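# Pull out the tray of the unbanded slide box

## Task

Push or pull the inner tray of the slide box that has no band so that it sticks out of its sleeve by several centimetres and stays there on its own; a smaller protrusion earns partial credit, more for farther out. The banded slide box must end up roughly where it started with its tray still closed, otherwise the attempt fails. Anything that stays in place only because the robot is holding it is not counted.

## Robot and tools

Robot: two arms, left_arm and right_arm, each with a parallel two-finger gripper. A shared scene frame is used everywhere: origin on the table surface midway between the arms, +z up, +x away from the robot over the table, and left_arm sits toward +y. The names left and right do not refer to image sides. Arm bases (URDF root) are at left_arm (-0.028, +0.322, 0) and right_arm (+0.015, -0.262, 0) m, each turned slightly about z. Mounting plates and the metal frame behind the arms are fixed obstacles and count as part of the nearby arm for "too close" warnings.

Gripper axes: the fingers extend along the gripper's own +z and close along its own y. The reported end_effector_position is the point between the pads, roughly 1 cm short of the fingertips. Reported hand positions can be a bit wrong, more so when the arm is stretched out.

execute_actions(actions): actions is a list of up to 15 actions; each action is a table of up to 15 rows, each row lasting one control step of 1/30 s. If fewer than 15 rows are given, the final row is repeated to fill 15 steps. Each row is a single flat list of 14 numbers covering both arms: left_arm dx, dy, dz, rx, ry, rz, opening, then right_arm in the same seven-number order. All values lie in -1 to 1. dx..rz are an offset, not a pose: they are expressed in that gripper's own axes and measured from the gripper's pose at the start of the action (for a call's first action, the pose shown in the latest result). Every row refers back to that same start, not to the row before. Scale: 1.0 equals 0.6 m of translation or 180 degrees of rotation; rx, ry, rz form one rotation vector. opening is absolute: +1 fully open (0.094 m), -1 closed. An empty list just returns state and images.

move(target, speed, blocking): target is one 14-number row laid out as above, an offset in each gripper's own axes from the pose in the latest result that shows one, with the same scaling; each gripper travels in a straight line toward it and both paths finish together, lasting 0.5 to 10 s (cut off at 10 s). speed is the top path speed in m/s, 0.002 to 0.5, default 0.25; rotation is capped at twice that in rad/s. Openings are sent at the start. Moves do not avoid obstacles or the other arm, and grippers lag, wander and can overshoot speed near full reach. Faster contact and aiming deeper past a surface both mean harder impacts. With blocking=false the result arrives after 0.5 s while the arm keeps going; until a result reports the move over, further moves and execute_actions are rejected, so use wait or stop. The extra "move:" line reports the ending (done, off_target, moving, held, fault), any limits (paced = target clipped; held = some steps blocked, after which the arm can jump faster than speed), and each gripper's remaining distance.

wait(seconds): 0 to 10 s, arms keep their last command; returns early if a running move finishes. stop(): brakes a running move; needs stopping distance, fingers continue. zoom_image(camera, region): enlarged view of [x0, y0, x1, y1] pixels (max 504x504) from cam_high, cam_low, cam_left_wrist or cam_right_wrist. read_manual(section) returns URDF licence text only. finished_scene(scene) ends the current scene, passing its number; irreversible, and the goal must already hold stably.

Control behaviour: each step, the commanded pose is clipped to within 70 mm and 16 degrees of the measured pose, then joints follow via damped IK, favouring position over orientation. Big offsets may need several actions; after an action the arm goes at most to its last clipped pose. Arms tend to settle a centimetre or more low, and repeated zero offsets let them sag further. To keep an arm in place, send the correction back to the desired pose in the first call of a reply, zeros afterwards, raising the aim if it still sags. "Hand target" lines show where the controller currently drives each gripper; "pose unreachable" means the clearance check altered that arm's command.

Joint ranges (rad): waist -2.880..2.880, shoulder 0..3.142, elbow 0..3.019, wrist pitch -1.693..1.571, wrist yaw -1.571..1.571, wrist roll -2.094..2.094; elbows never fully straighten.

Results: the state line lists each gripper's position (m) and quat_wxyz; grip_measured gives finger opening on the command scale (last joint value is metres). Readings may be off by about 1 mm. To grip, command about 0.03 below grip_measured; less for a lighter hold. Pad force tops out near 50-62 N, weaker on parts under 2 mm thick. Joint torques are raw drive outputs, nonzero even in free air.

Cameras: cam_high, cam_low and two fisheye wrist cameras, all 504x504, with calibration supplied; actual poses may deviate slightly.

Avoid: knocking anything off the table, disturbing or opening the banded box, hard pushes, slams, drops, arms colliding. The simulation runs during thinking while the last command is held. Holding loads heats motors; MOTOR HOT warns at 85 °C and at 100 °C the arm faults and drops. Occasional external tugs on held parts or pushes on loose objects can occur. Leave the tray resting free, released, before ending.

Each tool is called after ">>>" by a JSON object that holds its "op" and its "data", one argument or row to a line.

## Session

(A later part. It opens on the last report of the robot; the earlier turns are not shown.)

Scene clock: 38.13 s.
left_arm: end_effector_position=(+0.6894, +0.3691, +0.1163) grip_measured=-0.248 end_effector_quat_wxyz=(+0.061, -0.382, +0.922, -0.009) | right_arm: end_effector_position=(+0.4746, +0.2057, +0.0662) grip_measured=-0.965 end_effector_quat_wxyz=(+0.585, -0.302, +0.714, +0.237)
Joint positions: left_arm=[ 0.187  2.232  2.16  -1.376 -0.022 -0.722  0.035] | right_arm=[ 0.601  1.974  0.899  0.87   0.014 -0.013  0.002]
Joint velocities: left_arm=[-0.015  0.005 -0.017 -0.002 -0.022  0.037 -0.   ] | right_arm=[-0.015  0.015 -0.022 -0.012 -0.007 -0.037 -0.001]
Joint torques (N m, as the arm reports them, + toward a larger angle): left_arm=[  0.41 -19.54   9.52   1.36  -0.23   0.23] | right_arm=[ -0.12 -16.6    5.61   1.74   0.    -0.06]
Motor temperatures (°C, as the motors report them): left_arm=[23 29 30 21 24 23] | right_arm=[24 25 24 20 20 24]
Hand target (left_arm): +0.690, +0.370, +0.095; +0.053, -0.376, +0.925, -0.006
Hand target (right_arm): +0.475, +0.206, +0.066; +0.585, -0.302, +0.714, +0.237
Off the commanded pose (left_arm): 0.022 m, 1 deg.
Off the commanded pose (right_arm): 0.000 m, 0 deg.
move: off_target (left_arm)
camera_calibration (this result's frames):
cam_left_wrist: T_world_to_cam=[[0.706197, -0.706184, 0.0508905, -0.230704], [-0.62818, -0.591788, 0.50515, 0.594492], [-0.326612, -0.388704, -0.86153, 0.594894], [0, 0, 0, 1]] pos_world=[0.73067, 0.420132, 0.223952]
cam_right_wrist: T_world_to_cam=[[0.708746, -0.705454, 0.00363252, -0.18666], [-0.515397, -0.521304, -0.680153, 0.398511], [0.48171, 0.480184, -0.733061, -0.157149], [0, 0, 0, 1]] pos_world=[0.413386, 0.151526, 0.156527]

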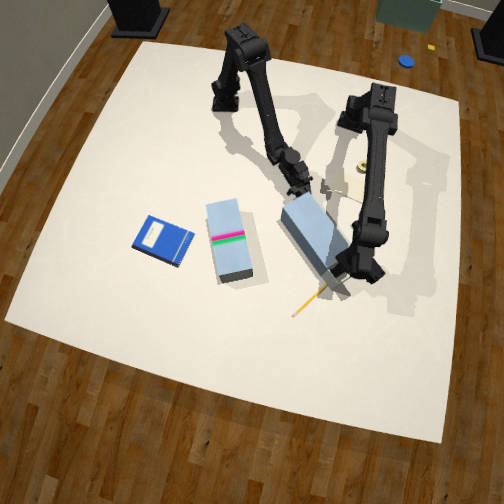

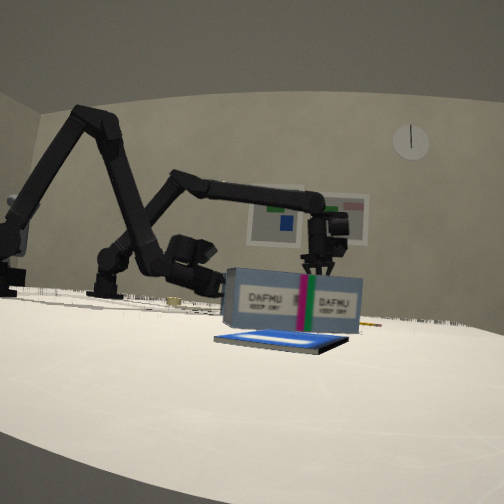

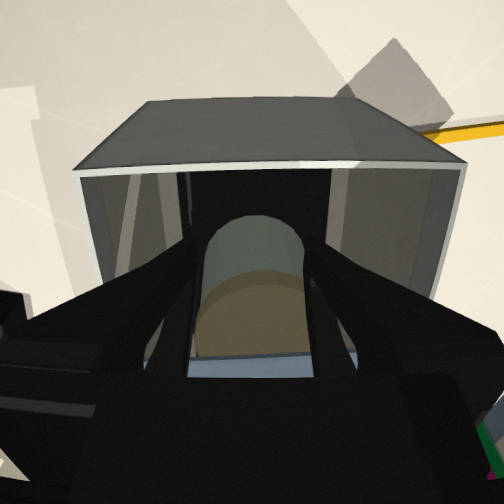

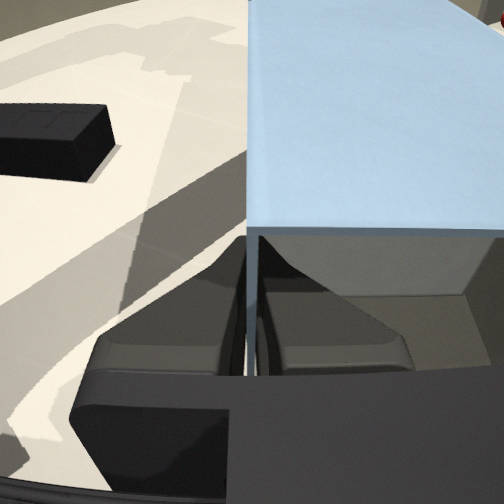

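>>> {"op": "move", "data": {
  "target": [-0.055,0,0.025,0,0,0,-0.25,0.018,0,-0.115,0,0,0,-1],
  "speed": 0.03
}}

Scene clock: 40.80 s.
left_arm: end_effector_position=(+0.6880, +0.3582, +0.1141) grip_measured=-0.248 end_effector_quat_wxyz=(+0.039, -0.376, +0.926, -0.012) | right_arm: end_effector_position=(+0.4359, +0.1633, +0.0683) grip_measured=-0.965 end_effector_quat_wxyz=(+0.585, -0.299, +0.716, +0.235)
Joint positions: left_arm=[ 0.177  2.261  2.208 -1.435 -0.002 -0.721  0.035] | right_arm=[ 0.599  1.889  0.729  0.954  0.018 -0.01   0.002]
Joint velocities: left_arm=[ 0.005 -0.005  0.017 -0.017  0.022  0.007 -0.001] | right_arm=[-0.015  0.005  0.017 -0.022 -0.022 -0.081 -0.001]
Joint torques (N m, as the arm reports them, + toward a larger angle): left_arm=[  4.12 -17.31  16.6    1.62  -0.87   0.41] | right_arm=[  0.02 -15.74   2.18   2.55  -0.17  -0.08]
Motor temperatures (°C, as the motors report them): left_arm=[23 29 31 21 24 23] | right_arm=[24 25 24 20 20 24]
Hand target (left_arm): +0.710, +0.393, +0.105; +0.063, -0.382, +0.922, -0.009
Hand target (right_arm): +0.426, +0.156, +0.068; +0.585, -0.302, +0.714, +0.237
Off the commanded pose (left_arm): 0.044 m, 3 deg.
Off the commanded pose (right_arm): 0.013 m, 0 deg.
move: off_target (left_arm, right_arm)
camera_calibration (this result's frames):
cam_left_wrist: T_world_to_cam=[[0.698108, -0.714927, 0.0390592, -0.227272], [-0.61586, -0.571758, 0.542041, 0.568416], [-0.365187, -0.402458, -0.839444, 0.617284], [0, 0, 0, 1]] pos_world=[0.734149, 0.410945, 0.218947]
cam_right_wrist: T_world_to_cam=[[0.703844, -0.710352, 0.00196691, -0.186182], [-0.520338, -0.517452, -0.679332, 0.359373], [0.483582, 0.47712, -0.733829, -0.116855], [0, 0, 0, 1]] pos_world=[0.374548, 0.109457, 0.158749]

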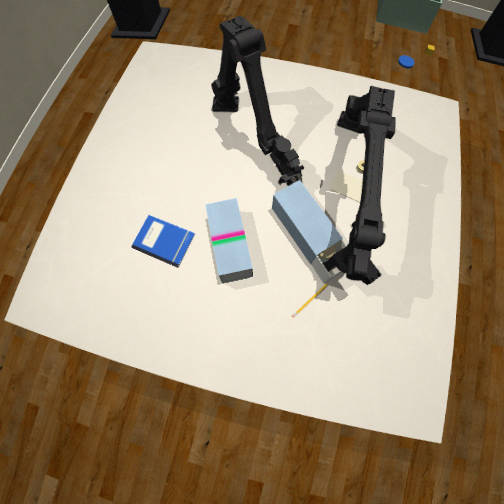

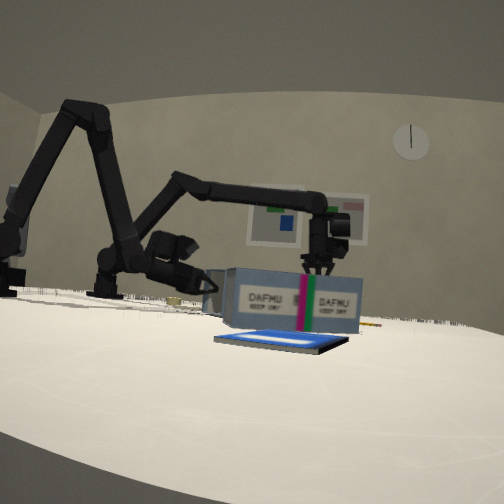

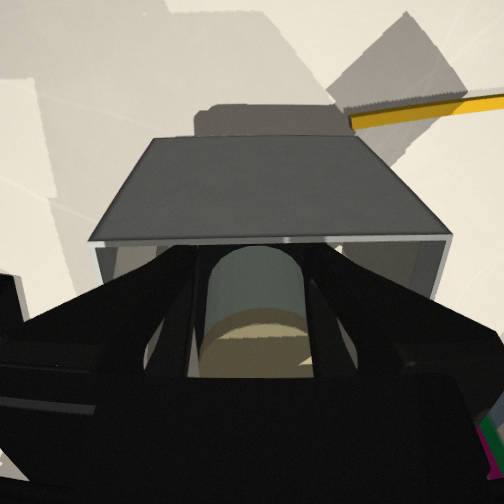

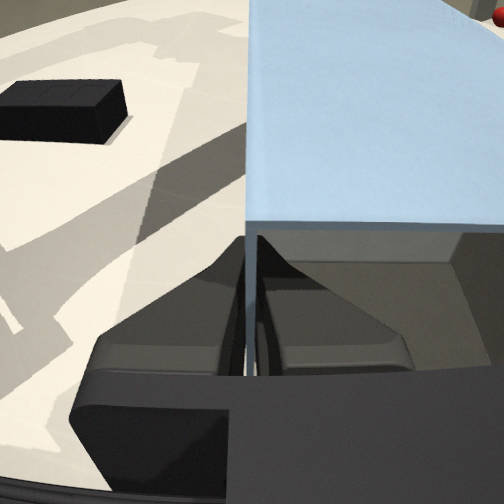

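The tray has come out further. Releasing both grips and backing away.

>>> {"op": "move", "data": {
  "target": [0.02,0,-0.005,0,0,0,-0.25,0,0,0,0,0,0,-0.4],
  "speed": 0.05
}}

>>> {"op": "move", "data": {
  "target": [0.06,0.1,-0.2,0,0,0,-0.25,0.02,0,-0.12,0,0,0,-0.4],
  "speed": 0.15
}}

>>> {"op": "zoom_image", "data": {
  "camera": "cam_high",
  "region": [250, 160, 400, 310]
}}

Scene clock: 41.60 s.
left_arm: end_effector_position=(+0.6782, +0.3566, +0.1204) grip_measured=-0.248 end_effector_quat_wxyz=(+0.036, -0.376, +0.926, -0.012) | right_arm: end_effector_position=(+0.4360, +0.1632, +0.0683) grip_measured=-0.403 end_effector_quat_wxyz=(+0.585, -0.299, +0.716, +0.235)
Joint positions: left_arm=[ 0.176  2.229  2.168 -1.434 -0.001 -0.721  0.035] | right_arm=[ 0.599  1.889  0.729  0.954  0.019 -0.01   0.028]
Joint velocities: left_arm=[-0.015  0.005 -0.012  0.007 -0.022 -0.007 -0.001] | right_arm=[-0.015 -0.015 -0.007  0.002  0.051  0.022  0.   ]
Joint torques (N m, as the arm reports them, + toward a larger angle): left_arm=[ -0.58 -21.08   9.33   1.34  -0.32   0.01] | right_arm=[ -0.06 -14.56   4.98   1.74  -0.01  -0.06]
Motor temperatures (°C, as the motors report them): left_arm=[23 29 31 21 24 23] | right_arm=[24 25 24 20 20 24]
Hand target (left_arm): +0.679, +0.350, +0.116; +0.039, -0.376, +0.926, -0.012
Hand target (right_arm): +0.436, +0.163, +0.068; +0.585, -0.299, +0.716, +0.235
Off the commanded pose (left_arm): 0.008 m, 0 deg.
Off the commanded pose (right_arm): 0.000 m, 0 deg.
move: done
camera_calibration (this result's frames):
cam_left_wrist: T_world_to_cam=[[0.697715, -0.715474, 0.0359364, -0.220955], [-0.612882, -0.570192, 0.547043, 0.554911], [-0.370905, -0.403705, -0.836332, 0.622253], [0, 0, 0, 1]] pos_world=[0.725054, 0.409525, 0.22479]
cam_right_wrist: T_world_to_cam=[[0.703578, -0.710615, 0.00204488, -0.186094], [-0.520493, -0.517295, -0.679333, 0.359416], [0.483801, 0.476899, -0.733828, -0.116914], [0, 0, 0, 1]] pos_world=[0.374569, 0.109439, 0.158748]

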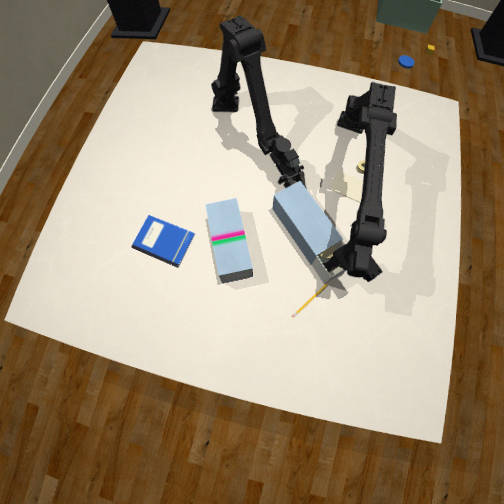

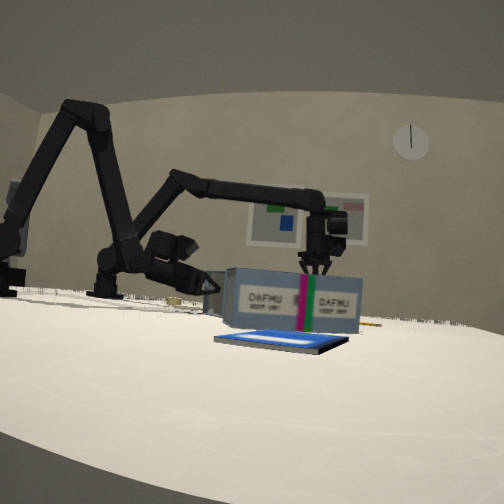

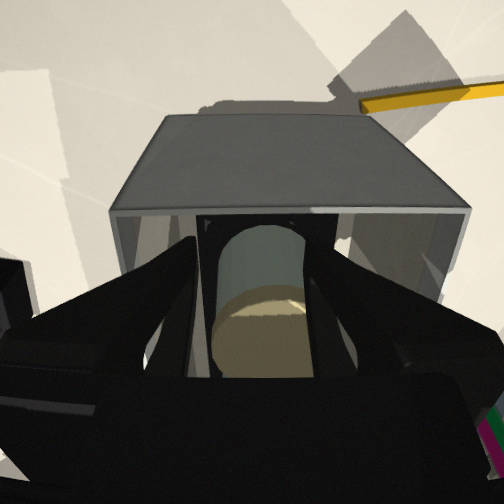

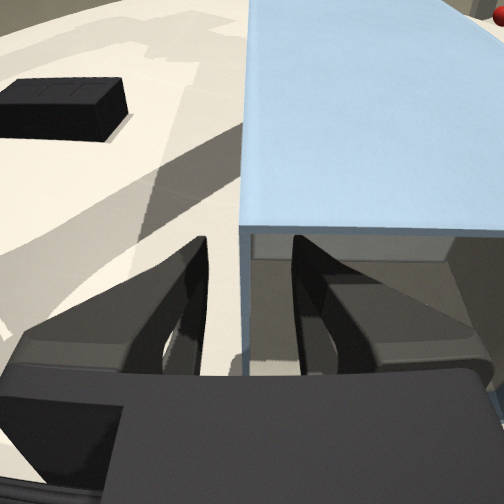

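Scene clock: 42.93 s.
left_arm: end_effector_position=(+0.6081, +0.3660, +0.2474) grip_measured=-0.248 end_effector_quat_wxyz=(+0.055, -0.376, +0.925, -0.018) | right_arm: end_effector_position=(+0.3846, +0.1106, +0.0605) grip_measured=-0.403 end_effector_quat_wxyz=(+0.574, -0.303, +0.725, +0.230)
Joint positions: left_arm=[ 0.196  1.962  2.059 -1.552 -0.    -0.703  0.035] | right_arm=[ 0.599  1.801  0.525  1.039  0.019 -0.01   0.028]
Joint velocities: left_arm=[-0.005 -0.005 -0.017 -0.017 -0.007 -0.007 -0.   ] | right_arm=[0.005 0.005 0.012 0.007 0.007 0.066 0.   ]
Joint torques (N m, as the arm reports them, + toward a larger angle): left_arm=[  1.11 -17.49   9.57  -0.02  -0.12   0.25] | right_arm=[  0.04 -12.97   3.8    2.65   0.03  -0.06]
Motor temperatures (°C, as the motors report them): left_arm=[23 29 31 21 24 23] | right_arm=[24 25 24 20 20 24]
Hand target (left_arm): +0.602, +0.373, +0.236; +0.036, -0.376, +0.926, -0.013
Hand target (right_arm): +0.385, +0.111, +0.070; +0.585, -0.299, +0.716, +0.235
Off the commanded pose (left_arm): 0.016 m, 2 deg.
Off the commanded pose (right_arm): 0.011 m, 2 deg.
move: off_target (left_arm, right_arm)
camera_calibration (this result's frames):
cam_left_wrist: T_world_to_cam=[[0.697198, -0.714294, 0.0608132, -0.176244], [-0.632853, -0.57341, 0.520287, 0.467769], [-0.336768, -0.401229, -0.851823, 0.688444], [0, 0, 0, 1]] pos_world=[0.650751, 0.418556, 0.353776]
cam_right_wrist: T_world_to_cam=[[0.703627, -0.710564, 0.00254779, -0.187348], [-0.534742, -0.531876, -0.656627, 0.305807], [0.467931, 0.460658, -0.754211, -0.0636095], [0, 0, 0, 1]] pos_world=[0.325116, 0.0588312, 0.153304]

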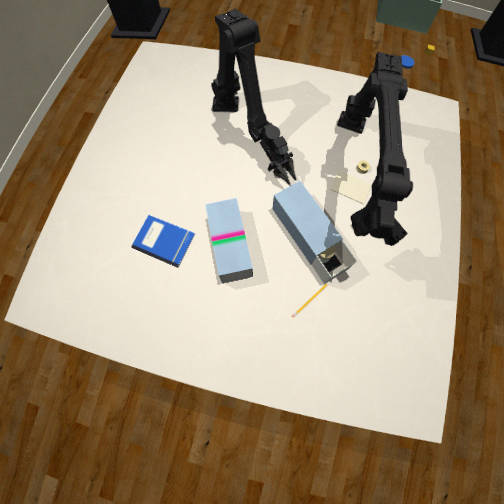

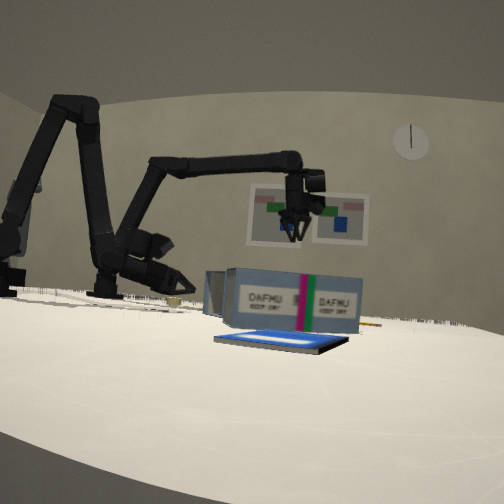

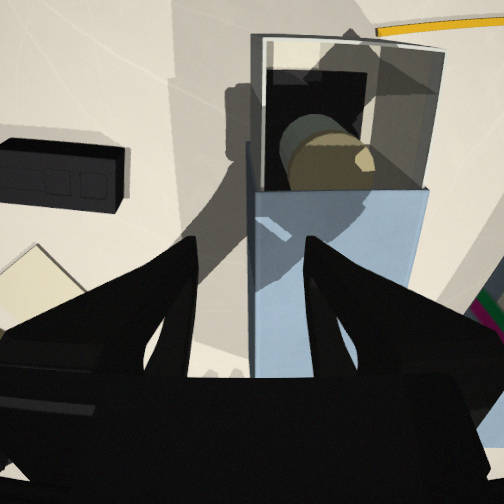

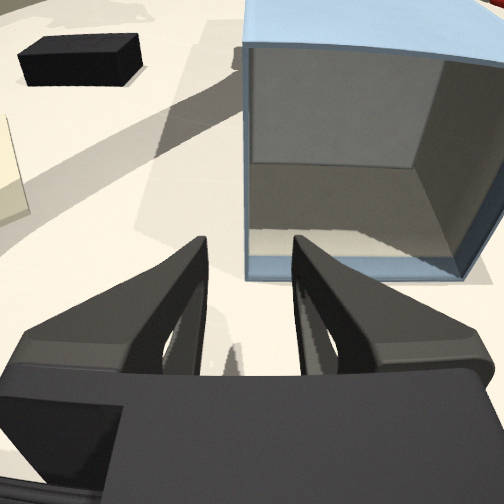

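Region (250, 160, 400, 310) of cam_high's 504x504 image, scaled by 3.360, with more detail than that image has.

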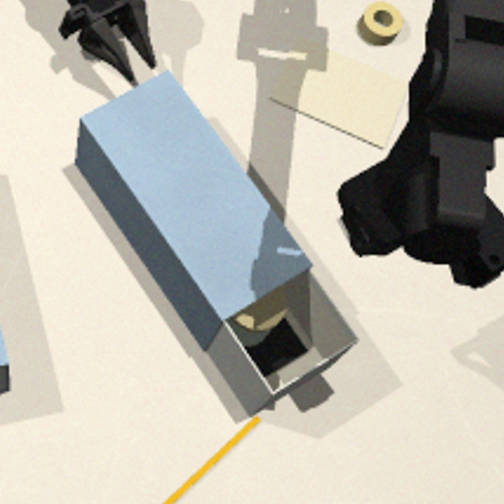

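About 9–10 cm of the tray now shows.

>>> {"op": "finished_scene", "data": {
  "scene": 1
}}

The scene is finished: the task was done.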